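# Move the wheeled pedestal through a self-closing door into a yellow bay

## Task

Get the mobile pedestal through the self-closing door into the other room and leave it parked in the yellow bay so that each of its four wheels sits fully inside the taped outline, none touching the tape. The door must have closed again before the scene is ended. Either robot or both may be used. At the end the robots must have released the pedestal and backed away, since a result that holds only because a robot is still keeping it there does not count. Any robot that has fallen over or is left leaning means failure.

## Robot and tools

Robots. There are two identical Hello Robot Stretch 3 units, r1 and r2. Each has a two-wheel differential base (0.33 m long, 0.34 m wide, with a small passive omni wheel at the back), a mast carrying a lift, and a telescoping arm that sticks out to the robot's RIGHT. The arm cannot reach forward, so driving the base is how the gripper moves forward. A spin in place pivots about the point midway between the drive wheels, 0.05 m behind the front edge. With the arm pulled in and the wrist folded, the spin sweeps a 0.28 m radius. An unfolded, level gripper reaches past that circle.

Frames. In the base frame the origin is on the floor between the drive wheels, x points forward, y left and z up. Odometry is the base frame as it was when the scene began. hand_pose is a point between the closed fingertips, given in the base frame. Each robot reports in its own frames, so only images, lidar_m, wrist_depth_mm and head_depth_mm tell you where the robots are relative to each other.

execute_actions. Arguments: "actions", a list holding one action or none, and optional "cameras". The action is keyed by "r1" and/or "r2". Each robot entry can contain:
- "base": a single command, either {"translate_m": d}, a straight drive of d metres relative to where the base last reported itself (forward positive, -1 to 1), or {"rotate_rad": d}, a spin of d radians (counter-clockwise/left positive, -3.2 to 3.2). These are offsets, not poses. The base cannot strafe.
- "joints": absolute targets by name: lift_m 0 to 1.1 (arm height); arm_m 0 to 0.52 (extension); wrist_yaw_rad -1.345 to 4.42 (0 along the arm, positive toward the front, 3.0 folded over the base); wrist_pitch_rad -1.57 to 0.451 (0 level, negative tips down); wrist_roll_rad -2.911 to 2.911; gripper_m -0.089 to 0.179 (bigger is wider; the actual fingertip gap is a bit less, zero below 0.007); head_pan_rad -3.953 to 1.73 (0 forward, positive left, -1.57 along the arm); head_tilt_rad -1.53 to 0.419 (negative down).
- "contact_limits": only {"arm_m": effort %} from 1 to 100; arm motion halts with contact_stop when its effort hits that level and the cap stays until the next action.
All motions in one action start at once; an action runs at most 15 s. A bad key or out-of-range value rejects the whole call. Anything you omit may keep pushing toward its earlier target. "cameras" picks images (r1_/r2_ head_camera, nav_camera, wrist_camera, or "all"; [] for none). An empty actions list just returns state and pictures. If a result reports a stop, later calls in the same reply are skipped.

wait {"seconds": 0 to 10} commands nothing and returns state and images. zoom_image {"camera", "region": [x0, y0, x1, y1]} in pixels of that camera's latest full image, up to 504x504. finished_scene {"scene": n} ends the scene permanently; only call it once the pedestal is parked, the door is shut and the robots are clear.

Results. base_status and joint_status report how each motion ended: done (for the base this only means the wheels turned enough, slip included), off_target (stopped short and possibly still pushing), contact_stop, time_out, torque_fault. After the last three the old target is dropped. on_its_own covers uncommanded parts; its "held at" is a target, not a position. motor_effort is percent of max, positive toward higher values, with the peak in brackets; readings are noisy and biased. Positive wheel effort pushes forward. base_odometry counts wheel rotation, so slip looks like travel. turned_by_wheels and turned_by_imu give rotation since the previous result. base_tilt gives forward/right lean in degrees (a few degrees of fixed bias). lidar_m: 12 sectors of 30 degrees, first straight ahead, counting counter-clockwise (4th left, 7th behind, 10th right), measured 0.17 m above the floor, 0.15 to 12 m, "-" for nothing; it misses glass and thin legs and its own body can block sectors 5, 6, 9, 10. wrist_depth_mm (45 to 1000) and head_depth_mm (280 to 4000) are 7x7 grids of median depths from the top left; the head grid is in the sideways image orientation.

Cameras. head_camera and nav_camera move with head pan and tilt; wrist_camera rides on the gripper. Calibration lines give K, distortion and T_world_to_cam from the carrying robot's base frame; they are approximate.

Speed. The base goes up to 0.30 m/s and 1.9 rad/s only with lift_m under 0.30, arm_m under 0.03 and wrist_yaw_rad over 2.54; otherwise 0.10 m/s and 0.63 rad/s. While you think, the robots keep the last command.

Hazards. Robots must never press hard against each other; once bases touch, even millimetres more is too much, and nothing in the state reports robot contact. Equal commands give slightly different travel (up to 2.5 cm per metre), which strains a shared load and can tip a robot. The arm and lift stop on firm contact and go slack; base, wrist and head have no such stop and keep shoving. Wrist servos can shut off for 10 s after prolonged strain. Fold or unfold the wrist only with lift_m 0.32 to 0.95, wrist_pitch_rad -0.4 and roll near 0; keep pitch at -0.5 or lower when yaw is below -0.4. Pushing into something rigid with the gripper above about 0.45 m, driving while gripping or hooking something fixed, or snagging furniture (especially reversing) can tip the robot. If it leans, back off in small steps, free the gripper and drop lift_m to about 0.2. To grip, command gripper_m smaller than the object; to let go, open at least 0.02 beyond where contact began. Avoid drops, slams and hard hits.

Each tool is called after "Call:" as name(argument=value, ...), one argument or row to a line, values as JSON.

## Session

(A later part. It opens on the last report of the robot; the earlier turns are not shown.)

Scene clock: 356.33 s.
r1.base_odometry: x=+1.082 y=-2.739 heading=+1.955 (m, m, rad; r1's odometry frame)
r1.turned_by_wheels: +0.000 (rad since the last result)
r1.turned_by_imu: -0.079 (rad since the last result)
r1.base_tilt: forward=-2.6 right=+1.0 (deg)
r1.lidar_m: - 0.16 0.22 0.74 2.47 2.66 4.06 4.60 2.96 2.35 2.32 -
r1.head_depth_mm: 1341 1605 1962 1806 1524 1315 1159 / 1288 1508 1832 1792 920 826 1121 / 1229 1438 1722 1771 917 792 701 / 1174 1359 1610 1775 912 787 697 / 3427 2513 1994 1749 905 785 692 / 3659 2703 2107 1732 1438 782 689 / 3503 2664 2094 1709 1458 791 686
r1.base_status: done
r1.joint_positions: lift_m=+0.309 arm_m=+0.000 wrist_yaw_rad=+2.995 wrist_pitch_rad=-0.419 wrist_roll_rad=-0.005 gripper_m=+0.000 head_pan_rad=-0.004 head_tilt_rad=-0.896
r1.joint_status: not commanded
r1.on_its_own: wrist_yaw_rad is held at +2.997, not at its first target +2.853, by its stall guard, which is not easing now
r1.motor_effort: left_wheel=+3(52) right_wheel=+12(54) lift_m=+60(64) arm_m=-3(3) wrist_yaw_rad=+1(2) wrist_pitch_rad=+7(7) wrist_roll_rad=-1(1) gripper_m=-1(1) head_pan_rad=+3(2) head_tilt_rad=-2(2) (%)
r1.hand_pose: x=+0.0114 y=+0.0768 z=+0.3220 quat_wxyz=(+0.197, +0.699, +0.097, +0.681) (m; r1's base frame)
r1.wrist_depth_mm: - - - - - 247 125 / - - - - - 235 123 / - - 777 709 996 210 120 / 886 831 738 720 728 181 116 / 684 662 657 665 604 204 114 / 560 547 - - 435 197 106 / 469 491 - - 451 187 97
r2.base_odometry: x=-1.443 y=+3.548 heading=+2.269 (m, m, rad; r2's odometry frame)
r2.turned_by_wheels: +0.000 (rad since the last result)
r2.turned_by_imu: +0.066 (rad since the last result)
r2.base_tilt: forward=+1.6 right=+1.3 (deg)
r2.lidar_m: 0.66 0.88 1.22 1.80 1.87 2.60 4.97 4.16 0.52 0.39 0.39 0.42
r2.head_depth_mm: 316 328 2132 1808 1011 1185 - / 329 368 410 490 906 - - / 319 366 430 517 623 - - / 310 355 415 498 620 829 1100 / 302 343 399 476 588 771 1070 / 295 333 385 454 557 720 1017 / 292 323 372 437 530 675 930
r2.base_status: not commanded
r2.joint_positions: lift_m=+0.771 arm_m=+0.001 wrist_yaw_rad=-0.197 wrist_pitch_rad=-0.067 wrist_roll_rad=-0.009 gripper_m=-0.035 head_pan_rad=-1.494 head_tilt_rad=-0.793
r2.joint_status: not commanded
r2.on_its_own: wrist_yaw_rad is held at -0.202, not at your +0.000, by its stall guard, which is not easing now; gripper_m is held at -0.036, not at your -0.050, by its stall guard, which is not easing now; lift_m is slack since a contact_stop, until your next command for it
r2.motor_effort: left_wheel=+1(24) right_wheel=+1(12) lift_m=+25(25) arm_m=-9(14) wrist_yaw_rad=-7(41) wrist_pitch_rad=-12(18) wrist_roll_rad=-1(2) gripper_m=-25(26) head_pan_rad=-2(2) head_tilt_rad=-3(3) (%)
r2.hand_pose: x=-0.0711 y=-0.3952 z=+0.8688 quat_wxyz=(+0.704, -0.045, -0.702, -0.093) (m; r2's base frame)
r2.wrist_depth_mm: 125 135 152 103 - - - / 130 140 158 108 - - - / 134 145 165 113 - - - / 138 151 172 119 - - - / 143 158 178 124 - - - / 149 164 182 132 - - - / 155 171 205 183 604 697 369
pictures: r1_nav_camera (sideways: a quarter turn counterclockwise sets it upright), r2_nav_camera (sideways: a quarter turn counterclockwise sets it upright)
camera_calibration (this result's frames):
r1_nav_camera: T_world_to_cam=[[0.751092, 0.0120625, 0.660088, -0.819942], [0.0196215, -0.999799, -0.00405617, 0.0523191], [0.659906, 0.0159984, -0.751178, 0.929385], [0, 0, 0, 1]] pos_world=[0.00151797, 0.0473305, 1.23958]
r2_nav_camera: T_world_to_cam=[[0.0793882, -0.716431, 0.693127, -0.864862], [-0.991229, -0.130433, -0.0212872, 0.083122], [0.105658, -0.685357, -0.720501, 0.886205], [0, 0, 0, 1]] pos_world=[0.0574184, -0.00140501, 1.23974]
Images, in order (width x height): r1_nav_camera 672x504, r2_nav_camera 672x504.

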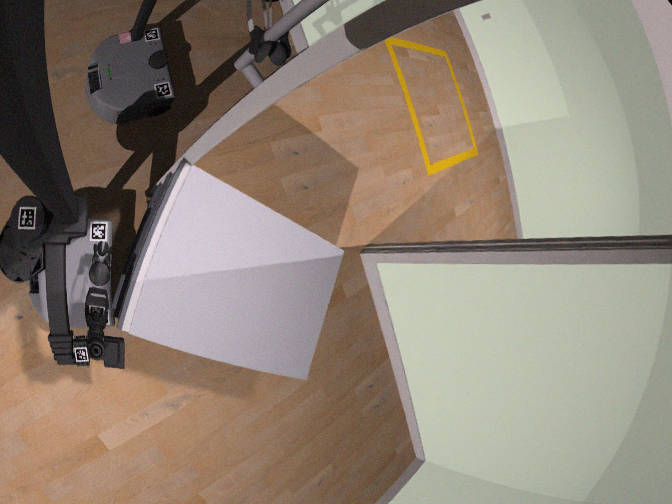

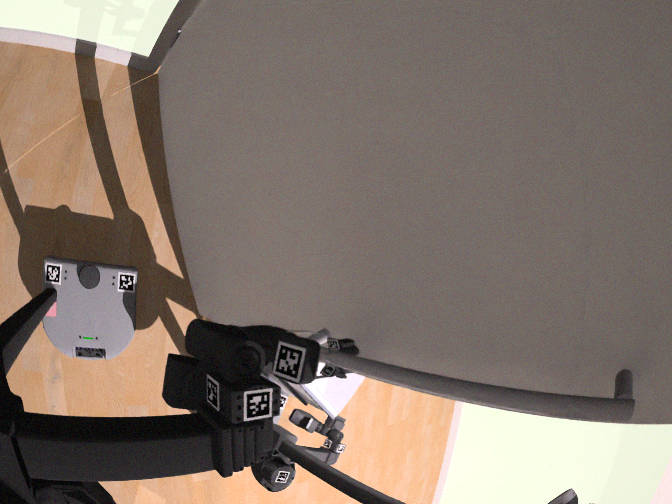

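Call:
execute_actions(
  actions=[
    {"r1":{"base":{"translate_m":-0.2},"joints":{"lift_m":0.27}}},
  ],
  cameras=[],
)

Call:
execute_actions(
  actions=[
    {"r1":{"base":{"rotate_rad":-1.3}}},
  ],
  cameras=[],
)

Call:
execute_actions(
  actions=[
    {"r1":{"base":{"translate_m":0.43}}},
  ],
  cameras=[],
)

Call:
execute_actions(
  actions=[
    {"r1":{"base":{"rotate_rad":2.0}}},
  ],
  cameras=[],
)

Call:
execute_actions(
  actions=[
    {"r1":{"joints":{"lift_m":0.31}}},
  ],
  cameras=[],
)

Call:
execute_actions(
  actions=[
    {"r1":{"base":{"translate_m":0.55}}},
  ],
  cameras=["r1_nav_camera"],
)

Scene clock: 376.70 s.
r1.base_odometry: x=+1.156 y=-2.925 heading=+1.955 (m, m, rad; r1's odometry frame)
r1.turned_by_wheels: +0.000 (rad since the last result)
r1.turned_by_imu: -0.001 (rad since the last result)
r1.base_tilt: forward=-2.6 right=+1.0 (deg)
r1.lidar_m: 0.27 0.34 0.79 0.86 2.39 2.57 3.89 4.42 3.08 2.43 2.40 0.27
r1.head_depth_mm: 1562 1844 2135 1814 1522 1321 1165 / 1481 1748 2037 1796 1415 1312 1152 / 1426 1665 1986 1085 916 813 1125 / 1359 1581 1870 1076 912 790 912 / 3667 2635 2055 1066 905 799 1080 / 3774 2728 2133 1726 897 811 1112 / 3678 2666 2074 1709 1456 911 1124
r1.base_status: done
r1.joint_positions: lift_m=+0.271 arm_m=+0.000 wrist_yaw_rad=+2.995 wrist_pitch_rad=-0.419 wrist_roll_rad=-0.005 gripper_m=+0.000 head_pan_rad=-0.004 head_tilt_rad=-0.896
r1.joint_status: all done
r1.on_its_own: wrist_yaw_rad is held at +2.997, not at its first target +2.853, by its stall guard, which is not easing now
r1.motor_effort: left_wheel=+2(7) right_wheel=-1(9) lift_m=+23(55) arm_m=-3(3) wrist_yaw_rad=+1(0) wrist_pitch_rad=+6(7) wrist_roll_rad=-1(1) gripper_m=-1(1) head_pan_rad=+3(2) head_tilt_rad=-1(2) (%)
r1.hand_pose: x=+0.0114 y=+0.0768 z=+0.2831 quat_wxyz=(+0.197, +0.699, +0.097, +0.681) (m; r1's base frame)
r1.wrist_depth_mm: - - - - - - - / - - - - - - 520 / - - - 744 679 924 412 / 775 767 749 724 700 689 404 / 618 608 601 602 566 560 400 / 511 504 - - 483 467 390 / 449 - - - 406 404 388
r2.base_odometry: x=-1.443 y=+3.548 heading=+2.269 (m, m, rad; r2's odometry frame)
r2.turned_by_wheels: +0.000 (rad since the last result)
r2.turned_by_imu: -0.001 (rad since the last result)
r2.base_tilt: forward=+1.6 right=+1.3 (deg)
r2.lidar_m: 0.66 0.88 1.21 1.80 1.88 2.59 4.97 0.71 0.52 0.39 0.39 0.42
r2.head_depth_mm: 316 329 2130 1782 1016 1328 - / 328 369 410 491 901 - - / 319 367 430 518 625 - - / 310 355 414 498 622 833 1089 / 301 343 398 475 587 772 1072 / 295 333 385 455 558 721 1012 / 292 323 371 438 530 675 931
r2.base_status: not commanded
r2.joint_positions: lift_m=+0.771 arm_m=+0.001 wrist_yaw_rad=-0.197 wrist_pitch_rad=-0.067 wrist_roll_rad=-0.009 gripper_m=-0.035 head_pan_rad=-1.494 head_tilt_rad=-0.793
r2.joint_status: not commanded
r2.on_its_own: wrist_yaw_rad is held at -0.202, not at your +0.000, by its stall guard, which is not easing now; gripper_m is held at -0.036, not at your -0.050, by its stall guard, which is not easing now; lift_m is slack since a contact_stop, until your next command for it
r2.motor_effort: left_wheel=+2(1) right_wheel=+1(1) lift_m=+26(25) arm_m=-9(9) wrist_yaw_rad=-6(6) wrist_pitch_rad=-11(11) wrist_roll_rad=-2(2) gripper_m=-23(24) head_pan_rad=-2(2) head_tilt_rad=-3(3) (%)
r2.hand_pose: x=-0.0711 y=-0.3952 z=+0.8688 quat_wxyz=(+0.704, -0.045, -0.702, -0.093) (m; r2's base frame)
r2.wrist_depth_mm: 125 135 151 103 - - - / 129 140 158 108 - - - / 134 146 165 113 - - - / 138 151 172 119 - - - / 143 158 179 124 - - - / 149 165 183 131 - - - / 155 172 203 184 587 - 661
pictures: none
No camera images: the call's "cameras" was empty. Leave "cameras" out to get every camera's image.

Scene clock: 378.80 s.
r1.base_odometry: x=+1.156 y=-2.925 heading=+0.655 (m, m, rad; r1's odometry frame)
r1.turned_by_wheels: -1.300 (rad since the last result)
r1.turned_by_imu: -1.281 (rad since the last result)
r1.base_tilt: forward=-2.6 right=+1.0 (deg)
r1.lidar_m: 2.40 2.34 0.27 0.29 0.45 0.79 2.39 2.41 3.05 4.43 3.95 2.60
r1.head_depth_mm: 2215 2549 2210 1818 1524 1318 1158 / 2188 2542 2193 1800 1508 1304 1150 / 2181 2492 2178 1782 1503 1301 1146 / 2156 2464 2155 1763 1495 1292 1140 / 2152 2421 2142 1760 1481 1285 1134 / 2120 2429 2110 1741 1473 1279 1129 / 2083 2367 2091 1713 1468 1274 1124
r1.base_status: done
r1.joint_positions: lift_m=+0.271 arm_m=+0.000 wrist_yaw_rad=+2.995 wrist_pitch_rad=-0.419 wrist_roll_rad=-0.005 gripper_m=+0.000 head_pan_rad=-0.004 head_tilt_rad=-0.896
r1.joint_status: not commanded
r1.on_its_own: wrist_yaw_rad is held at +2.997, not at its first target +2.853, by its stall guard, which is not easing now
r1.motor_effort: left_wheel=+3(10) right_wheel=-3(6) lift_m=+23(23) arm_m=-4(3) wrist_yaw_rad=+1(1) wrist_pitch_rad=+6(7) wrist_roll_rad=-1(1) gripper_m=-1(1) head_pan_rad=+2(2) head_tilt_rad=-2(2) (%)
r1.hand_pose: x=+0.0114 y=+0.0768 z=+0.2831 quat_wxyz=(+0.197, +0.699, +0.097, +0.681) (m; r1's base frame)
r1.wrist_depth_mm: - - 367 318 278 266 - / - - 405 346 295 - - / - - 447 386 326 847 881 / 625 782 502 428 349 658 673 / 578 610 564 478 388 557 547 / 503 512 - - 442 467 462 / 449 - - - 410 405 398
r2.base_odometry: x=-1.443 y=+3.548 heading=+2.269 (m, m, rad; r2's odometry frame)
r2.turned_by_wheels: +0.000 (rad since the last result)
r2.turned_by_imu: +0.000 (rad since the last result)
r2.base_tilt: forward=+1.5 right=+1.3 (deg)
r2.lidar_m: 0.66 0.88 1.21 1.80 1.88 2.58 4.95 0.79 0.52 0.39 0.39 0.42
r2.head_depth_mm: 316 328 2121 1801 1009 1316 - / 329 369 409 491 901 - - / 319 367 430 519 624 - - / 310 354 413 497 619 831 1089 / 301 344 399 474 587 769 1068 / 295 333 386 456 557 719 1021 / 292 323 371 437 531 675 935
r2.base_status: not commanded
r2.joint_positions: lift_m=+0.771 arm_m=+0.001 wrist_yaw_rad=-0.197 wrist_pitch_rad=-0.067 wrist_roll_rad=-0.009 gripper_m=-0.035 head_pan_rad=-1.494 head_tilt_rad=-0.793
r2.joint_status: not commanded
r2.on_its_own: wrist_yaw_rad is held at -0.202, not at your +0.000, by its stall guard, which is not easing now; gripper_m is held at -0.036, not at your -0.050, by its stall guard, which is not easing now; lift_m is slack since a contact_stop, until your next command for it
r2.motor_effort: left_wheel=+2(1) right_wheel=+1(1) lift_m=+26(26) arm_m=-9(9) wrist_yaw_rad=-6(6) wrist_pitch_rad=-11(11) wrist_roll_rad=-2(2) gripper_m=-24(24) head_pan_rad=-2(3) head_tilt_rad=-2(3) (%)
r2.hand_pose: x=-0.0711 y=-0.3952 z=+0.8688 quat_wxyz=(+0.704, -0.045, -0.702, -0.093) (m; r2's base frame)
r2.wrist_depth_mm: 125 136 151 103 - - - / 129 139 157 108 - - - / 134 146 164 113 - - - / 138 150 172 119 - - - / 144 158 178 124 - - - / 149 165 183 132 - - - / 156 172 203 184 581 - 397
pictures: none
No camera images: the call's "cameras" was empty. Leave "cameras" out to get every camera's image.

Scene clock: 381.97 s.
r1.base_odometry: x=+1.497 y=-2.663 heading=+0.655 (m, m, rad; r1's odometry frame)
r1.turned_by_wheels: +0.000 (rad since the last result)
r1.turned_by_imu: +0.003 (rad since the last result)
r1.base_tilt: forward=-2.7 right=+1.0 (deg)
r1.lidar_m: 1.98 2.00 1.60 0.41 0.33 0.33 2.81 2.84 3.59 4.38 3.24 2.13
r1.head_depth_mm: 1830 2119 2220 1807 1523 1311 1162 / 1805 2090 2210 1789 1510 1315 1149 / 1771 2058 2176 1797 1510 1294 1142 / 1779 2033 2165 1750 1507 1295 1141 / 1736 2022 2141 1759 1479 1281 1135 / 1720 1992 2112 1741 1468 1277 1127 / 1717 1974 2102 1709 1465 1269 1124
r1.base_status: done
r1.joint_positions: lift_m=+0.271 arm_m=+0.000 wrist_yaw_rad=+2.995 wrist_pitch_rad=-0.419 wrist_roll_rad=-0.005 gripper_m=+0.000 head_pan_rad=-0.004 head_tilt_rad=-0.896
r1.joint_status: not commanded
r1.on_its_own: wrist_yaw_rad is held at +2.997, not at its first target +2.853, by its stall guard, which is not easing now
r1.motor_effort: left_wheel=+2(10) right_wheel=-2(4) lift_m=+23(23) arm_m=-3(3) wrist_yaw_rad=+0(0) wrist_pitch_rad=+7(7) wrist_roll_rad=-1(1) gripper_m=+0(1) head_pan_rad=+3(2) head_tilt_rad=-2(3) (%)
r1.hand_pose: x=+0.0114 y=+0.0768 z=+0.2831 quat_wxyz=(+0.197, +0.699, +0.097, +0.681) (m; r1's base frame)
r1.wrist_depth_mm: 270 - 432 614 - - - / 281 - 468 653 - - - / 290 327 502 712 957 916 866 / 301 350 548 698 700 694 686 / 310 375 584 609 576 554 551 / 368 387 - - 475 470 461 / 443 - - - 410 406 397
r2.base_odometry: x=-1.443 y=+3.548 heading=+2.269 (m, m, rad; r2's odometry frame)
r2.turned_by_wheels: +0.000 (rad since the last result)
r2.turned_by_imu: +0.000 (rad since the last result)
r2.base_tilt: forward=+1.5 right=+1.3 (deg)
r2.lidar_m: 0.66 0.88 1.21 1.80 1.87 2.59 5.00 4.17 0.52 0.39 0.39 0.42
r2.head_depth_mm: 316 329 2125 1801 1013 1325 - / 329 368 410 490 907 - - / 319 367 430 518 625 - - / 310 355 413 496 621 831 1094 / 301 344 399 475 589 772 1070 / 295 333 385 456 559 721 1015 / 292 323 371 437 531 676 925
r2.base_status: not commanded
r2.joint_positions: lift_m=+0.771 arm_m=+0.001 wrist_yaw_rad=-0.197 wrist_pitch_rad=-0.067 wrist_roll_rad=-0.009 gripper_m=-0.035 head_pan_rad=-1.494 head_tilt_rad=-0.793
r2.joint_status: not commanded
r2.on_its_own: wrist_yaw_rad is held at -0.202, not at your +0.000, by its stall guard, which is not easing now; gripper_m is held at -0.036, not at your -0.050, by its stall guard, which is not easing now; lift_m is slack since a contact_stop, until your next command for it
r2.motor_effort: left_wheel=+2(2) right_wheel=+1(1) lift_m=+25(25) arm_m=-9(9) wrist_yaw_rad=-6(6) wrist_pitch_rad=-11(12) wrist_roll_rad=-2(2) gripper_m=-25(25) head_pan_rad=-2(2) head_tilt_rad=-3(2) (%)
r2.hand_pose: x=-0.0711 y=-0.3952 z=+0.8688 quat_wxyz=(+0.704, -0.045, -0.702, -0.093) (m; r2's base frame)
r2.wrist_depth_mm: 125 135 151 103 - - - / 130 140 158 108 - - - / 134 145 165 113 - - - / 138 152 173 119 - - - / 144 157 179 124 - - - / 149 164 183 131 830 739 - / 155 172 204 183 587 - -
pictures: none
No camera images: the call's "cameras" was empty. Leave "cameras" out to get every camera's image.

Scene clock: 384.40 s.
r1.base_odometry: x=+1.497 y=-2.663 heading=+2.655 (m, m, rad; r1's odometry frame)
r1.turned_by_wheels: +2.000 (rad since the last result)
r1.turned_by_imu: +1.971 (rad since the last result)
r1.base_tilt: forward=-2.6 right=+1.0 (deg)
r1.lidar_m: 0.34 0.33 1.25 2.82 3.34 4.36 3.81 2.25 1.97 1.98 1.69 0.45
r1.head_depth_mm: 3707 2883 1658 1771 1492 1318 1162 / 3794 2860 2203 1792 948 1255 1155 / 3988 2816 2177 1085 917 1065 1142 / 3823 2796 2146 1076 911 897 1138 / 3761 2735 2143 1064 906 815 1093 / 3764 2529 1985 1566 895 790 1081 / 1171 1160 1144 1048 932 1244 1123
r1.base_status: done
r1.joint_positions: lift_m=+0.271 arm_m=+0.000 wrist_yaw_rad=+2.995 wrist_pitch_rad=-0.419 wrist_roll_rad=-0.005 gripper_m=+0.000 head_pan_rad=-0.004 head_tilt_rad=-0.896
r1.joint_status: not commanded
r1.on_its_own: wrist_yaw_rad is held at +2.997, not at its first target +2.853, by its stall guard, which is not easing now
r1.motor_effort: left_wheel=-3(8) right_wheel=+2(7) lift_m=+23(23) arm_m=-3(3) wrist_yaw_rad=+1(0) wrist_pitch_rad=+7(7) wrist_roll_rad=-1(1) gripper_m=-1(1) head_pan_rad=+2(3) head_tilt_rad=-2(2) (%)
r1.hand_pose: x=+0.0114 y=+0.0767 z=+0.2831 quat_wxyz=(+0.197, +0.699, +0.097, +0.681) (m; r1's base frame)
r1.wrist_depth_mm: - - - - - - - / - - - - - 960 775 / - - - 970 959 869 823 / 789 778 753 717 719 682 679 / 614 605 608 600 579 562 317 / 502 506 - - 483 469 329 / 449 - - - 407 404 350
r2.base_odometry: x=-1.443 y=+3.548 heading=+2.269 (m, m, rad; r2's odometry frame)
r2.turned_by_wheels: +0.000 (rad since the last result)
r2.turned_by_imu: +0.000 (rad since the last result)
r2.base_tilt: forward=+1.5 right=+1.3 (deg)
r2.lidar_m: 0.66 0.88 1.21 1.80 1.87 2.59 4.97 4.18 0.52 0.39 0.39 0.42
r2.head_depth_mm: 316 329 2114 1801 1011 1317 - / 329 368 409 490 903 - - / 319 367 430 518 624 - - / 310 355 414 497 621 830 1084 / 302 344 399 476 587 770 1068 / 295 333 384 456 559 716 1016 / 292 323 372 437 530 674 935
r2.base_status: not commanded
r2.joint_positions: lift_m=+0.771 arm_m=+0.001 wrist_yaw_rad=-0.197 wrist_pitch_rad=-0.067 wrist_roll_rad=-0.009 gripper_m=-0.035 head_pan_rad=-1.494 head_tilt_rad=-0.793
r2.joint_status: not commanded
r2.on_its_own: wrist_yaw_rad is held at -0.202, not at your +0.000, by its stall guard, which is not easing now; gripper_m is held at -0.036, not at your -0.050, by its stall guard, which is not easing now; lift_m is slack since a contact_stop, until your next command for it
r2.motor_effort: left_wheel=+2(2) right_wheel=+1(1) lift_m=+25(26) arm_m=-9(9) wrist_yaw_rad=-7(6) wrist_pitch_rad=-12(11) wrist_roll_rad=-2(1) gripper_m=-25(24) head_pan_rad=-2(2) head_tilt_rad=-2(3) (%)
r2.hand_pose: x=-0.0711 y=-0.3952 z=+0.8688 quat_wxyz=(+0.704, -0.045, -0.702, -0.093) (m; r2's base frame)
r2.wrist_depth_mm: 125 135 152 103 - - - / 129 140 158 108 - - - / 134 145 165 113 - - - / 138 151 171 119 - - - / 143 157 178 124 - - - / 149 165 182 131 - - - / 155 173 203 183 596 983 -
pictures: none
No camera images: the call's "cameras" was empty. Leave "cameras" out to get every camera's image.

Scene clock: 385.57 s.
r1.base_odometry: x=+1.497 y=-2.663 heading=+2.655 (m, m, rad; r1's odometry frame)
r1.turned_by_wheels: +0.000 (rad since the last result)
r1.turned_by_imu: +0.000 (rad since the last result)
r1.base_tilt: forward=-2.6 right=+1.0 (deg)
r1.lidar_m: 0.34 0.33 1.25 2.81 3.33 4.37 3.81 2.25 1.97 1.98 1.69 0.45
r1.head_depth_mm: 3767 2872 1654 1783 1491 1322 1163 / 3820 2825 2204 1790 942 1263 1159 / 3941 2825 2169 1082 918 1067 1150 / 3966 2774 2179 1080 913 895 1136 / 3852 2751 2155 1063 904 817 1097 / 3771 2491 1990 1561 899 790 1074 / 1167 1159 1145 1043 932 1236 1119
r1.base_status: not commanded
r1.joint_positions: lift_m=+0.309 arm_m=+0.000 wrist_yaw_rad=+2.995 wrist_pitch_rad=-0.419 wrist_roll_rad=-0.005 gripper_m=+0.000 head_pan_rad=-0.004 head_tilt_rad=-0.896
r1.joint_status: all done
r1.on_its_own: wrist_yaw_rad is held at +2.997, not at its first target +2.853, by its stall guard, which is not easing now
r1.motor_effort: left_wheel=-3(3) right_wheel=+2(3) lift_m=+63(66) arm_m=-4(4) wrist_yaw_rad=+1(1) wrist_pitch_rad=+6(7) wrist_roll_rad=-1(1) gripper_m=-2(2) head_pan_rad=+2(3) head_tilt_rad=-2(2) (%)
r1.hand_pose: x=+0.0114 y=+0.0767 z=+0.3219 quat_wxyz=(+0.197, +0.699, +0.097, +0.681) (m; r1's base frame)
r1.wrist_depth_mm: - - - - - - - / - - - - - - 911 / - - - - - 894 825 / 877 829 817 804 775 758 754 / 665 660 646 667 632 615 329 / 554 554 - - 525 505 329 / 473 490 - - 447 443 349
r2.base_odometry: x=-1.443 y=+3.548 heading=+2.269 (m, m, rad; r2's odometry frame)
r2.turned_by_wheels: +0.000 (rad since the last result)
r2.turned_by_imu: +0.000 (rad since the last result)
r2.base_tilt: forward=+1.6 right=+1.3 (deg)
r2.lidar_m: 0.66 0.88 1.21 1.80 1.87 2.59 4.99 4.19 0.52 0.39 0.39 0.42
r2.head_depth_mm: 316 329 2113 1808 1014 1320 - / 329 369 409 491 904 - - / 319 366 430 518 623 - - / 310 354 414 498 623 830 1089 / 301 344 399 474 587 771 1063 / 295 333 385 456 558 721 1013 / 292 323 372 437 531 675 930
r2.base_status: not commanded
r2.joint_positions: lift_m=+0.771 arm_m=+0.001 wrist_yaw_rad=-0.197 wrist_pitch_rad=-0.067 wrist_roll_rad=-0.009 gripper_m=-0.035 head_pan_rad=-1.494 head_tilt_rad=-0.793
r2.joint_status: not commanded
r2.on_its_own: wrist_yaw_rad is held at -0.202, not at your +0.000, by its stall guard, which is not easing now; gripper_m is held at -0.036, not at your -0.050, by its stall guard, which is not easing now; lift_m is slack since a contact_stop, until your next command for it
r2.motor_effort: left_wheel=+2(2) right_wheel=+1(1) lift_m=+26(25) arm_m=-9(9) wrist_yaw_rad=-7(6) wrist_pitch_rad=-12(11) wrist_roll_rad=-2(2) gripper_m=-24(24) head_pan_rad=-2(2) head_tilt_rad=-3(3) (%)
r2.hand_pose: x=-0.0711 y=-0.3952 z=+0.8688 quat_wxyz=(+0.704, -0.045, -0.702, -0.093) (m; r2's base frame)
r2.wrist_depth_mm: 125 135 150 103 - - - / 130 140 158 108 - - - / 134 146 164 113 - - - / 138 151 173 119 - - - / 143 157 178 124 - - - / 149 164 183 131 - - - / 156 172 203 183 597 - -
pictures: none
No camera images: the call's "cameras" was empty. Leave "cameras" out to get every camera's image.

Scene clock: 392.37 s.
r1.base_odometry: x=+1.011 y=-2.406 heading=+2.656 (m, m, rad; r1's odometry frame)
r1.turned_by_wheels: +0.001 (rad since the last result)
r1.turned_by_imu: +0.496 (rad since the last result)
r1.base_tilt: forward=-2.6 right=+1.0 (deg)
r1.lidar_m: - - 0.15 3.16 4.71 4.14 2.38 2.06 2.06 0.22 0.15 -
r1.head_depth_mm: 3916 2894 2220 1806 1530 806 708 / 1148 2551 2148 1803 1514 799 705 / 830 1028 1357 1705 1502 794 703 / 647 764 932 1187 1433 791 695 / 533 608 706 848 957 785 694 / 451 502 571 676 846 783 690 / 397 447 551 1680 1308 1276 1119
r1.base_status: translate_m off_target (by the wheels' count: +0.5497 of +0.5500)
r1.joint_positions: lift_m=+0.310 arm_m=+0.000 wrist_yaw_rad=+3.001 wrist_pitch_rad=-0.418 wrist_roll_rad=-0.005 gripper_m=+0.000 head_pan_rad=-0.003 head_tilt_rad=-0.895
r1.joint_status: not commanded
r1.on_its_own: wrist_yaw_rad is held at +2.997, not at its first target +2.853, by its stall guard, which is not easing now; left_wheel is at rest, and its effort (+50) is outside its rest range (-18 to +18); right_wheel is at rest, and its effort (+19) is outside its rest range (-18 to +18)
r1.motor_effort: left_wheel=+50(90) right_wheel=+19(58) lift_m=+48(63) arm_m=-1(3) wrist_yaw_rad=-4(6) wrist_pitch_rad=+6(7) wrist_roll_rad=-1(1) gripper_m=-1(3) head_pan_rad=+2(3) head_tilt_rad=-2(2) (%)
r1.hand_pose: x=+0.0102 y=+0.0772 z=+0.3226 quat_wxyz=(+0.195, +0.698, +0.098, +0.682) (m; r1's base frame)
r1.wrist_depth_mm: - - - - 128 78 56 / - - - - 134 80 57 / - - - - 141 83 59 / 878 837 819 814 148 85 60 / 679 662 651 658 148 88 61 / 552 550 - - 135 90 62 / 475 492 - - 201 93 64
r2.base_odometry: x=-1.443 y=+3.549 heading=+2.269 (m, m, rad; r2's odometry frame)
r2.turned_by_wheels: +0.000 (rad since the last result)
r2.turned_by_imu: +0.001 (rad since the last result)
r2.base_tilt: forward=+1.4 right=+1.0 (deg)
r2.lidar_m: 0.66 0.88 1.22 1.80 1.88 2.61 4.95 4.18 0.50 0.38 0.38 0.42
r2.head_depth_mm: 316 318 1244 1143 1017 1324 - / 327 371 412 476 793 - - / 318 365 427 515 621 - - / 309 353 412 494 616 819 1088 / 301 343 397 472 583 762 1072 / 295 333 384 455 555 715 1003 / 292 323 371 437 530 673 922
r2.base_status: not commanded
r2.joint_positions: lift_m=+0.771 arm_m=+0.000 wrist_yaw_rad=-0.210 wrist_pitch_rad=-0.078 wrist_roll_rad=-0.009 gripper_m=-0.035 head_pan_rad=-1.494 head_tilt_rad=-0.793
r2.joint_status: not commanded
r2.on_its_own: wrist_yaw_rad is held at -0.202, not at your +0.000, by its stall guard, which is not easing now; gripper_m is held at -0.036, not at your -0.050, by its stall guard, which is not easing now; lift_m is slack since a contact_stop, until your next command for it
r2.motor_effort: left_wheel=-4(7) right_wheel=-2(3) lift_m=+26(25) arm_m=+4(9) wrist_yaw_rad=+10(10) wrist_pitch_rad=-6(12) wrist_roll_rad=-1(1) gripper_m=-25(24) head_pan_rad=-2(2) head_tilt_rad=-4(3) (%)
r2.hand_pose: x=-0.0744 y=-0.3925 z=+0.8661 quat_wxyz=(+0.703, -0.046, -0.702, -0.102) (m; r2's base frame)
r2.wrist_depth_mm: 125 134 151 102 - - - / 129 139 157 107 - - - / 134 145 165 112 - - - / 137 151 171 118 - - - / 143 157 177 123 - - - / 149 164 183 131 789 - - / 155 171 204 186 597 - -
pictures: r1_nav_camera (sideways: a quarter turn counterclockwise sets it upright)
camera_calibration (this result's frames):
r1_nav_camera: T_world_to_cam=[[0.750959, 0.0128763, 0.660223, -0.820118], [0.020705, -0.999777, -0.00405196, 0.052307], [0.660024, 0.0167128, -0.751059, 0.92923], [0, 0, 0, 1]] pos_world=[0.00147793, 0.0473254, 1.23958]
Images, in order (width x height): r1_nav_camera 672x504.

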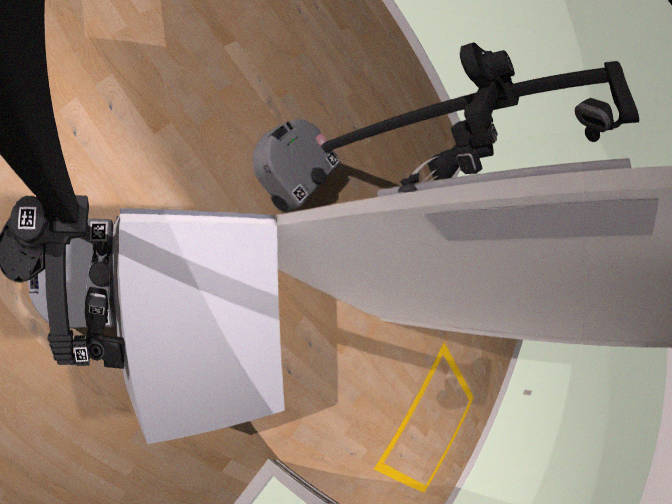

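Call:
execute_actions(
  actions=[
    {"r1":{"base":{"translate_m":-0.2},"joints":{"lift_m":0.27}}},
  ],
  cameras=[],
)

Call:
execute_actions(
  actions=[
    {"r1":{"base":{"rotate_rad":-1.59}}},
  ],
  cameras=[],
)

Call:
execute_actions(
  actions=[
    {"r1":{"base":{"translate_m":0.42}}},
  ],
  cameras=[],
)

Call:
execute_actions(
  actions=[
    {"r1":{"base":{"rotate_rad":1.85}}},
  ],
  cameras=[],
)

Call:
execute_actions(
  actions=[
    {"r1":{"joints":{"lift_m":0.31}}},
  ],
  cameras=[],
)

Call:
execute_actions(
  actions=[
    {"r1":{"base":{"translate_m":0.6}}},
  ],
  cameras=["r1_nav_camera"],
)

Scene clock: 406.37 s.
r1.base_odometry: x=+1.188 y=-2.500 heading=+2.656 (m, m, rad; r1's odometry frame)
r1.turned_by_wheels: +0.000 (rad since the last result)
r1.turned_by_imu: -0.001 (rad since the last result)
r1.base_tilt: forward=-2.6 right=+1.0 (deg)
r1.lidar_m: 0.25 0.25 2.86 3.32 4.53 3.86 2.22 1.93 1.93 1.51 0.35 0.26
r1.head_depth_mm: - 2924 2229 1816 930 809 812 / 1509 2732 2202 1791 924 800 813 / 1058 1310 1741 1775 918 793 815 / 816 964 1171 1442 910 789 816 / 665 762 889 1029 905 783 818 / 572 661 807 1468 1377 796 829 / 838 846 2102 1503 1419 1264 1122
r1.base_status: done
r1.joint_positions: lift_m=+0.271 arm_m=+0.000 wrist_yaw_rad=+2.999 wrist_pitch_rad=-0.418 wrist_roll_rad=-0.005 gripper_m=+0.000 head_pan_rad=-0.003 head_tilt_rad=-0.895
r1.joint_status: all done
r1.on_its_own: wrist_yaw_rad is held at +2.997, not at its first target +2.853, by its stall guard, which is not easing now
r1.motor_effort: left_wheel=+1(45) right_wheel=+1(18) lift_m=+23(44) arm_m=-1(1) wrist_yaw_rad=-2(4) wrist_pitch_rad=+6(6) wrist_roll_rad=-1(1) gripper_m=-2(1) head_pan_rad=+1(1) head_tilt_rad=-3(2) (%)
r1.hand_pose: x=+0.0107 y=+0.0771 z=+0.2833 quat_wxyz=(+0.196, +0.699, +0.098, +0.681) (m; r1's base frame)
r1.wrist_depth_mm: - - - - - - - / - - - - - - - / - - - 988 932 926 889 / 787 766 748 723 711 700 622 / 620 608 595 608 576 553 264 / 510 507 - - 483 463 269 / 443 - - - 405 394 275
r2.base_odometry: x=-1.443 y=+3.548 heading=+2.269 (m, m, rad; r2's odometry frame)
r2.turned_by_wheels: +0.000 (rad since the last result)
r2.turned_by_imu: -0.002 (rad since the last result)
r2.base_tilt: forward=+1.5 right=+1.3 (deg)
r2.lidar_m: 0.66 0.88 1.22 1.80 1.87 2.60 4.98 4.16 0.52 0.39 0.38 0.42
r2.head_depth_mm: 318 324 2113 1344 1011 1321 - / 328 370 411 479 889 - - / 318 365 429 519 621 - - / 309 354 412 496 618 824 1082 / 301 343 397 474 588 769 1068 / 295 332 383 454 556 720 1017 / 291 322 371 437 530 675 930
r2.base_status: not commanded
r2.joint_positions: lift_m=+0.771 arm_m=+0.001 wrist_yaw_rad=-0.203 wrist_pitch_rad=-0.069 wrist_roll_rad=-0.009 gripper_m=-0.035 head_pan_rad=-1.494 head_tilt_rad=-0.793
r2.joint_status: not commanded
r2.on_its_own: wrist_yaw_rad is held at -0.202, not at your +0.000, by its stall guard, which is not easing now; gripper_m is held at -0.036, not at your -0.050, by its stall guard, which is not easing now; lift_m is slack since a contact_stop, until your next command for it
r2.motor_effort: left_wheel=+2(8) right_wheel=+1(1) lift_m=+25(25) arm_m=-6(6) wrist_yaw_rad=+2(10) wrist_pitch_rad=-10(12) wrist_roll_rad=-2(2) gripper_m=-23(24) head_pan_rad=-2(2) head_tilt_rad=-3(3) (%)
r2.hand_pose: x=-0.0727 y=-0.3944 z=+0.8684 quat_wxyz=(+0.704, -0.047, -0.702, -0.096) (m; r2's base frame)
r2.wrist_depth_mm: 125 134 151 102 - - - / 129 139 158 107 - - - / 133 145 165 113 - - - / 138 150 172 119 - - - / 143 157 178 123 - - - / 149 164 181 131 - - - / 154 171 202 185 596 - -
pictures: none
No camera images: the call's "cameras" was empty. Leave "cameras" out to get every camera's image.

Scene clock: 408.63 s.
r1.base_odometry: x=+1.188 y=-2.500 heading=+1.066 (m, m, rad; r1's odometry frame)
r1.turned_by_wheels: -1.590 (rad since the last result)
r1.turned_by_imu: -1.567 (rad since the last result)
r1.base_tilt: forward=-2.6 right=+1.0 (deg)
r1.lidar_m: 1.52 0.36 0.26 0.25 0.25 2.86 3.32 4.55 3.91 2.23 1.92 1.93
r1.head_depth_mm: 1867 2075 2171 1815 1521 1320 1161 / 1998 2258 2207 1815 1505 1309 1153 / 1820 2166 2175 1789 1508 1305 1144 / 1643 1914 2101 1755 1486 1290 1142 / 1484 1716 1952 1746 1487 1282 1137 / 1372 1543 1788 1729 1465 1277 1127 / 1263 1417 1620 1714 1461 995 937
r1.base_status: done
r1.joint_positions: lift_m=+0.271 arm_m=+0.000 wrist_yaw_rad=+2.999 wrist_pitch_rad=-0.418 wrist_roll_rad=-0.005 gripper_m=+0.000 head_pan_rad=-0.003 head_tilt_rad=-0.895
r1.joint_status: not commanded
r1.on_its_own: wrist_yaw_rad is held at +2.997, not at its first target +2.853, by its stall guard, which is not easing now
r1.motor_effort: left_wheel=+3(10) right_wheel=-2(5) lift_m=+23(23) arm_m=-2(2) wrist_yaw_rad=-2(2) wrist_pitch_rad=+7(7) wrist_roll_rad=-1(1) gripper_m=-1(1) head_pan_rad=+2(1) head_tilt_rad=-2(3) (%)
r1.hand_pose: x=+0.0107 y=+0.0771 z=+0.2833 quat_wxyz=(+0.196, +0.699, +0.098, +0.681) (m; r1's base frame)
r1.wrist_depth_mm: - - 252 263 275 288 302 / - - 275 287 301 315 335 / - 834 300 311 329 346 366 / 787 770 333 343 367 390 426 / 617 593 370 371 411 438 529 / 511 513 - - 470 467 461 / 446 - - - 413 400 395
r2.base_odometry: x=-1.443 y=+3.548 heading=+2.269 (m, m, rad; r2's odometry frame)
r2.turned_by_wheels: +0.000 (rad since the last result)
r2.turned_by_imu: +0.000 (rad since the last result)
r2.base_tilt: forward=+1.6 right=+1.3 (deg)
r2.lidar_m: 0.66 0.88 1.21 1.80 1.88 2.60 4.98 4.18 0.52 0.39 0.39 0.42
r2.head_depth_mm: 318 325 2102 1390 1014 1321 - / 327 369 411 480 894 - - / 318 365 429 520 621 - - / 309 353 412 494 620 828 1088 / 301 342 398 475 586 767 1068 / 295 332 384 455 557 719 1012 / 291 322 371 437 530 673 931
r2.base_status: not commanded
r2.joint_positions: lift_m=+0.771 arm_m=+0.001 wrist_yaw_rad=-0.203 wrist_pitch_rad=-0.069 wrist_roll_rad=-0.009 gripper_m=-0.035 head_pan_rad=-1.494 head_tilt_rad=-0.793
r2.joint_status: not commanded
r2.on_its_own: wrist_yaw_rad is held at -0.202, not at your +0.000, by its stall guard, which is not easing now; gripper_m is held at -0.036, not at your -0.050, by its stall guard, which is not easing now; lift_m is slack since a contact_stop, until your next command for it
r2.motor_effort: left_wheel=+1(2) right_wheel=+0(1) lift_m=+25(26) arm_m=-6(6) wrist_yaw_rad=+1(1) wrist_pitch_rad=-11(11) wrist_roll_rad=-2(2) gripper_m=-23(24) head_pan_rad=-2(2) head_tilt_rad=-4(2) (%)
r2.hand_pose: x=-0.0727 y=-0.3944 z=+0.8684 quat_wxyz=(+0.704, -0.047, -0.702, -0.096) (m; r2's base frame)
r2.wrist_depth_mm: 124 135 152 102 - - - / 129 140 157 108 - - - / 133 144 164 113 - - - / 137 151 172 119 - - - / 143 157 178 123 - - - / 149 164 182 131 739 724 - / 154 172 202 185 595 - -
pictures: none
No camera images: the call's "cameras" was empty. Leave "cameras" out to get every camera's image.

Scene clock: 411.83 s.
r1.base_odometry: x=+1.391 y=-2.132 heading=+1.066 (m, m, rad; r1's odometry frame)
r1.turned_by_wheels: +0.000 (rad since the last result)
r1.turned_by_imu: +0.003 (rad since the last result)
r1.base_tilt: forward=-2.6 right=+1.0 (deg)
r1.lidar_m: 1.17 1.02 1.02 0.26 0.26 0.36 3.66 4.84 3.30 1.89 1.63 1.63
r1.head_depth_mm: 1583 1732 1942 1806 1513 1322 1156 / 1547 1842 2090 1788 1513 1302 1151 / 1382 1625 1999 1777 1500 1309 1143 / 1245 1451 1749 1776 1483 1291 1140 / 1136 1310 1537 1710 1489 1284 1136 / 1045 1184 1362 1607 1466 1271 1129 / 969 1080 1237 1429 1464 1263 1128
r1.base_status: done
r1.joint_positions: lift_m=+0.271 arm_m=+0.000 wrist_yaw_rad=+2.999 wrist_pitch_rad=-0.418 wrist_roll_rad=-0.005 gripper_m=+0.000 head_pan_rad=-0.003 head_tilt_rad=-0.895
r1.joint_status: not commanded
r1.on_its_own: wrist_yaw_rad is held at +2.997, not at its first target +2.853, by its stall guard, which is not easing now
r1.motor_effort: left_wheel=+3(11) right_wheel=-2(4) lift_m=+24(23) arm_m=-2(1) wrist_yaw_rad=-3(3) wrist_pitch_rad=+7(7) wrist_roll_rad=-1(1) gripper_m=-2(1) head_pan_rad=+1(2) head_tilt_rad=-3(2) (%)
r1.hand_pose: x=+0.0107 y=+0.0771 z=+0.2833 quat_wxyz=(+0.196, +0.699, +0.098, +0.681) (m; r1's base frame)
r1.wrist_depth_mm: 245 - 262 - - 833 721 / 262 - 284 - - 886 773 / 285 292 310 957 951 871 797 / 309 322 342 711 707 693 676 / 337 357 383 586 578 558 555 / 377 394 - - 478 469 459 / 425 - - - 406 402 397
r2.base_odometry: x=-1.443 y=+3.548 heading=+2.269 (m, m, rad; r2's odometry frame)
r2.turned_by_wheels: +0.000 (rad since the last result)
r2.turned_by_imu: +0.000 (rad since the last result)
r2.base_tilt: forward=+1.6 right=+1.3 (deg)
r2.lidar_m: 0.66 0.88 1.22 1.80 1.87 2.60 4.96 4.15 0.52 0.39 0.39 0.42
r2.head_depth_mm: 318 325 2108 1669 1011 1325 - / 327 369 410 479 895 - - / 318 366 428 519 620 - - / 309 353 413 494 619 826 1093 / 301 343 399 474 586 769 1069 / 295 332 384 455 557 720 1015 / 291 322 371 437 530 672 928
r2.base_status: not commanded
r2.joint_positions: lift_m=+0.771 arm_m=+0.001 wrist_yaw_rad=-0.203 wrist_pitch_rad=-0.069 wrist_roll_rad=-0.009 gripper_m=-0.035 head_pan_rad=-1.494 head_tilt_rad=-0.793
r2.joint_status: not commanded
r2.on_its_own: wrist_yaw_rad is held at -0.202, not at your +0.000, by its stall guard, which is not easing now; gripper_m is held at -0.036, not at your -0.050, by its stall guard, which is not easing now; lift_m is slack since a contact_stop, until your next command for it
r2.motor_effort: left_wheel=+1(2) right_wheel=+1(1) lift_m=+25(25) arm_m=-6(6) wrist_yaw_rad=+1(2) wrist_pitch_rad=-11(11) wrist_roll_rad=-2(2) gripper_m=-24(24) head_pan_rad=-2(2) head_tilt_rad=-4(3) (%)
r2.hand_pose: x=-0.0727 y=-0.3944 z=+0.8684 quat_wxyz=(+0.704, -0.047, -0.702, -0.096) (m; r2's base frame)
r2.wrist_depth_mm: 125 134 152 102 - - - / 129 140 157 107 - - - / 134 145 164 113 - - - / 138 151 172 118 - - - / 143 157 179 123 - - - / 149 164 182 131 - - - / 154 171 201 184 597 - -
pictures: none
No camera images: the call's "cameras" was empty. Leave "cameras" out to get every camera's image.

Scene clock: 414.30 s.
r1.base_odometry: x=+1.391 y=-2.132 heading=+2.916 (m, m, rad; r1's odometry frame)
r1.turned_by_wheels: +1.850 (rad since the last result)
r1.turned_by_imu: +1.823 (rad since the last result)
r1.base_tilt: forward=-2.5 right=+1.0 (deg)
r1.lidar_m: 0.26 0.29 0.50 4.52 4.90 2.29 1.69 1.63 1.44 1.05 1.01 4.13
r1.head_depth_mm: 3853 2891 2226 1816 1520 1315 1157 / 1417 2631 2203 1800 1502 1308 1157 / 1215 1446 1806 1787 1410 1281 1142 / 1068 1244 1488 1719 915 789 960 / 948 1089 1276 1408 901 784 953 / 856 968 1107 1177 897 781 1073 / 781 867 980 1048 890 798 1084
r1.base_status: done
r1.joint_positions: lift_m=+0.271 arm_m=+0.000 wrist_yaw_rad=+2.999 wrist_pitch_rad=-0.418 wrist_roll_rad=-0.005 gripper_m=+0.000 head_pan_rad=-0.003 head_tilt_rad=-0.895
r1.joint_status: not commanded
r1.on_its_own: wrist_yaw_rad is held at +2.997, not at its first target +2.853, by its stall guard, which is not easing now
r1.motor_effort: left_wheel=-3(9) right_wheel=+3(9) lift_m=+23(23) arm_m=-2(2) wrist_yaw_rad=-3(2) wrist_pitch_rad=+6(7) wrist_roll_rad=-1(1) gripper_m=-1(1) head_pan_rad=+2(1) head_tilt_rad=-2(2) (%)
r1.hand_pose: x=+0.0107 y=+0.0770 z=+0.2833 quat_wxyz=(+0.196, +0.699, +0.098, +0.681) (m; r1's base frame)
r1.wrist_depth_mm: - - - - - - 338 / - - - - - 549 332 / - - - 951 932 531 328 / 787 761 736 744 716 528 331 / 618 606 586 604 570 529 325 / 506 508 - - 481 468 325 / 443 - - - 406 402 325
r2.base_odometry: x=-1.443 y=+3.548 heading=+2.269 (m, m, rad; r2's odometry frame)
r2.turned_by_wheels: +0.000 (rad since the last result)
r2.turned_by_imu: +0.000 (rad since the last result)
r2.base_tilt: forward=+1.6 right=+1.3 (deg)
r2.lidar_m: 0.66 0.88 1.21 1.80 1.87 2.59 4.98 4.20 0.52 0.39 0.38 0.42
r2.head_depth_mm: 318 325 1491 1650 1012 1321 - / 327 369 411 480 895 - - / 318 365 428 518 621 - - / 309 353 412 497 618 827 1091 / 300 343 397 475 586 770 1064 / 295 332 384 455 556 718 1011 / 291 322 371 437 530 674 930
r2.base_status: not commanded
r2.joint_positions: lift_m=+0.771 arm_m=+0.001 wrist_yaw_rad=-0.203 wrist_pitch_rad=-0.069 wrist_roll_rad=-0.009 gripper_m=-0.035 head_pan_rad=-1.494 head_tilt_rad=-0.793
r2.joint_status: not commanded
r2.on_its_own: wrist_yaw_rad is held at -0.202, not at your +0.000, by its stall guard, which is not easing now; gripper_m is held at -0.036, not at your -0.050, by its stall guard, which is not easing now; lift_m is slack since a contact_stop, until your next command for it
r2.motor_effort: left_wheel=+1(2) right_wheel=+1(1) lift_m=+25(26) arm_m=-6(6) wrist_yaw_rad=+1(2) wrist_pitch_rad=-11(11) wrist_roll_rad=-2(1) gripper_m=-24(23) head_pan_rad=-2(2) head_tilt_rad=-3(3) (%)
r2.hand_pose: x=-0.0727 y=-0.3944 z=+0.8684 quat_wxyz=(+0.704, -0.047, -0.702, -0.096) (m; r2's base frame)
r2.wrist_depth_mm: 125 135 150 102 - - - / 129 140 157 107 - - - / 134 145 163 113 - - - / 137 151 172 119 - - - / 143 157 178 124 - - - / 148 165 182 131 - - - / 154 172 203 185 601 - -
pictures: none
No camera images: the call's "cameras" was empty. Leave "cameras" out to get every camera's image.

Scene clock: 415.47 s.
r1.base_odometry: x=+1.391 y=-2.132 heading=+2.916 (m, m, rad; r1's odometry frame)
r1.turned_by_wheels: +0.000 (rad since the last result)
r1.turned_by_imu: +0.000 (rad since the last result)
r1.base_tilt: forward=-2.6 right=+1.0 (deg)
r1.lidar_m: 0.26 0.29 0.50 4.52 4.89 2.30 1.69 1.63 1.44 1.05 1.02 4.14
r1.head_depth_mm: 3782 2901 2233 1799 1539 1321 1157 / 1422 2669 2199 1805 1511 1312 1156 / 1217 1450 1815 1783 1408 1276 1147 / 1064 1243 1488 1712 910 790 961 / 949 1085 1276 1413 905 785 949 / 854 966 1111 1173 896 783 1068 / 777 868 986 1042 891 794 1082
r1.base_status: not commanded
r1.joint_positions: lift_m=+0.309 arm_m=+0.000 wrist_yaw_rad=+2.999 wrist_pitch_rad=-0.418 wrist_roll_rad=-0.005 gripper_m=+0.000 head_pan_rad=-0.003 head_tilt_rad=-0.895
r1.joint_status: all done
r1.on_its_own: wrist_yaw_rad is held at +2.997, not at its first target +2.853, by its stall guard, which is not easing now
r1.motor_effort: left_wheel=-2(2) right_wheel=+3(3) lift_m=+63(67) arm_m=-2(2) wrist_yaw_rad=-3(3) wrist_pitch_rad=+6(6) wrist_roll_rad=-1(1) gripper_m=-1(1) head_pan_rad=+2(1) head_tilt_rad=-2(2) (%)
r1.hand_pose: x=+0.0107 y=+0.0770 z=+0.3221 quat_wxyz=(+0.196, +0.699, +0.098, +0.681) (m; r1's base frame)
r1.wrist_depth_mm: - - - - - - 332 / - - - - - 545 330 / - - - - - 534 331 / 877 832 810 783 776 532 329 / 675 668 637 669 624 529 325 / 555 549 - - 529 497 328 / 472 489 - - 447 440 323
r2.base_odometry: x=-1.443 y=+3.548 heading=+2.269 (m, m, rad; r2's odometry frame)
r2.turned_by_wheels: +0.000 (rad since the last result)
r2.turned_by_imu: +0.000 (rad since the last result)
r2.base_tilt: forward=+1.5 right=+1.3 (deg)
r2.lidar_m: 0.66 0.88 1.21 1.80 1.88 2.60 4.98 4.17 0.52 0.39 0.38 0.42
r2.head_depth_mm: 318 325 1442 1647 1016 1321 - / 328 370 411 480 892 - - / 318 365 427 518 621 - - / 309 354 413 495 620 825 1089 / 300 342 398 475 586 770 1074 / 295 332 384 455 557 715 1012 / 291 322 371 436 532 673 925
r2.base_status: not commanded
r2.joint_positions: lift_m=+0.771 arm_m=+0.001 wrist_yaw_rad=-0.203 wrist_pitch_rad=-0.069 wrist_roll_rad=-0.009 gripper_m=-0.035 head_pan_rad=-1.494 head_tilt_rad=-0.793
r2.joint_status: not commanded
r2.on_its_own: wrist_yaw_rad is held at -0.202, not at your +0.000, by its stall guard, which is not easing now; gripper_m is held at -0.036, not at your -0.050, by its stall guard, which is not easing now; lift_m is slack since a contact_stop, until your next command for it
r2.motor_effort: left_wheel=+1(2) right_wheel=+1(1) lift_m=+25(25) arm_m=-6(6) wrist_yaw_rad=+1(1) wrist_pitch_rad=-10(10) wrist_roll_rad=-1(2) gripper_m=-24(24) head_pan_rad=-2(2) head_tilt_rad=-2(3) (%)
r2.hand_pose: x=-0.0727 y=-0.3944 z=+0.8684 quat_wxyz=(+0.704, -0.047, -0.702, -0.096) (m; r2's base frame)
r2.wrist_depth_mm: 125 135 151 103 - - - / 130 140 157 107 - - - / 134 144 164 113 - - - / 138 151 172 119 - - - / 143 158 179 124 - - - / 148 164 182 131 - - - / 155 172 204 184 586 - -
pictures: none
No camera images: the call's "cameras" was empty. Leave "cameras" out to get every camera's image.

Scene clock: 423.87 s.
r1.base_odometry: x=+0.807 y=-1.998 heading=+2.917 (m, m, rad; r1's odometry frame)
r1.turned_by_wheels: +0.001 (rad since the last result)
r1.turned_by_imu: +0.232 (rad since the last result)
r1.base_tilt: forward=-2.6 right=+1.0 (deg)
r1.lidar_m: - - 0.15 0.20 4.50 2.48 2.13 1.61 0.90 0.79 3.72 -
r1.head_depth_mm: 643 762 936 1225 1493 1320 1158 / 610 718 869 1108 1450 1307 1151 / 580 677 808 1009 1313 807 713 / 552 638 759 932 1166 790 698 / 526 604 711 858 1036 783 694 / 504 577 670 804 937 780 690 / 484 547 633 754 865 774 687
r1.base_status: translate_m off_target (by the wheels' count: +0.5997 of +0.6000)
r1.joint_positions: lift_m=+0.310 arm_m=+0.001 wrist_yaw_rad=+2.933 wrist_pitch_rad=-0.420 wrist_roll_rad=-0.005 gripper_m=+0.000 head_pan_rad=-0.003 head_tilt_rad=-0.895
r1.joint_status: not commanded
r1.on_its_own: wrist_yaw_rad is held at +2.933, not at its first target +2.853, by its stall guard, which is not easing now; left_wheel is at rest, and its effort (+49) is outside its rest range (-18 to +18); right_wheel is at rest, and its effort (+21) is outside its rest range (-18 to +18); arm_m is at rest, and its effort (-17) is outside its rest range (-14 to +14)
r1.motor_effort: left_wheel=+49(59) right_wheel=+21(48) lift_m=+59(63) arm_m=-17(21) wrist_yaw_rad=+0(48) wrist_pitch_rad=+7(7) wrist_roll_rad=-1(1) gripper_m=-3(4) head_pan_rad=+3(2) head_tilt_rad=-2(2) (%)
r1.hand_pose: x=+0.0252 y=+0.0732 z=+0.3218 quat_wxyz=(+0.219, +0.701, +0.075, +0.674) (m; r1's base frame)
r1.wrist_depth_mm: - - - 228 96 61 48 / - - - 257 101 63 48 / - - - 295 106 65 49 / 879 817 823 350 113 67 50 / 685 657 646 657 117 69 51 / 557 551 - - 109 72 51 / 472 481 - - 156 75 52
r2.base_odometry: x=-1.443 y=+3.549 heading=+2.269 (m, m, rad; r2's odometry frame)
r2.turned_by_wheels: +0.000 (rad since the last result)
r2.turned_by_imu: +0.226 (rad since the last result)
r2.base_tilt: forward=-6.5 right=-11.9 (deg)
r2.lidar_m: 0.86 0.97 1.09 0.78 0.75 0.76 1.02 2.58 0.28 0.27 0.29 0.42
r2.head_depth_mm: 2597 2854 3108 2302 1100 931 - / 391 429 477 534 590 685 - / 382 383 426 527 603 - - / 405 446 495 558 639 749 898 / 410 454 506 571 657 776 944 / 418 462 517 584 676 801 977 / 425 472 528 600 695 828 1019
r2.base_status: not commanded
r2.joint_positions: lift_m=+0.765 arm_m=-0.001 wrist_yaw_rad=-0.185 wrist_pitch_rad=-0.315 wrist_roll_rad=-0.025 gripper_m=-0.032 head_pan_rad=-1.494 head_tilt_rad=-0.794
r2.joint_status: not commanded
r2.on_its_own: base_tilt is 15.3 degrees off its reading at the scene's start (forward=+1.5 right=+1.2); wrist_yaw_rad is held at -0.202, not at your +0.000, by its stall guard, which is not easing now; gripper_m is held at -0.033, not at your -0.050, by its stall guard, which is not easing now; lift_m is slack since a contact_stop, until your next command for it (your +0.770 is given up); wrist_yaw_rad is at rest, and its effort (-20) is outside its rest range (-12 to +12); wrist_pitch_rad is at rest, and its effort (+100) is outside its rest range (-20 to +32)
r2.motor_effort: left_wheel=-17(22) right_wheel=+0(1) lift_m=+25(30) arm_m=+5(6) wrist_yaw_rad=-20(28) wrist_pitch_rad=+100(100) wrist_roll_rad=+7(7) gripper_m=-26(26) head_pan_rad=-3(2) head_tilt_rad=-2(2) (%)
r2.hand_pose: x=-0.0650 y=-0.3765 z=+0.8015 quat_wxyz=(+0.694, +0.048, -0.697, -0.175) (m; r2's base frame)
r2.wrist_depth_mm: 158 159 159 98 163 - - / 166 167 168 101 171 - - / 174 176 179 107 181 - - / 185 186 189 113 192 - - / 196 197 199 119 202 - - / 209 210 212 128 222 - - / 223 223 227 141 234 - -
pictures: r1_nav_camera (sideways: a quarter turn counterclockwise sets it upright)
camera_calibration (this result's frames):
r1_nav_camera: T_world_to_cam=[[0.750714, 0.0128716, 0.660501, -0.820479], [0.0206994, -0.999778, -0.0040433, 0.0522958], [0.660302, 0.0167073, -0.750814, 0.92891], [0, 0, 0, 1]] pos_world=[0.00150137, 0.0473254, 1.23958]
Images, in order (width x height): r1_nav_camera 672x504.

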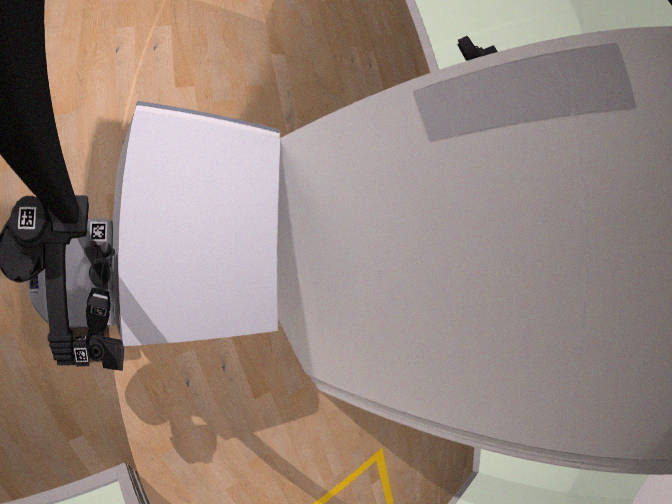

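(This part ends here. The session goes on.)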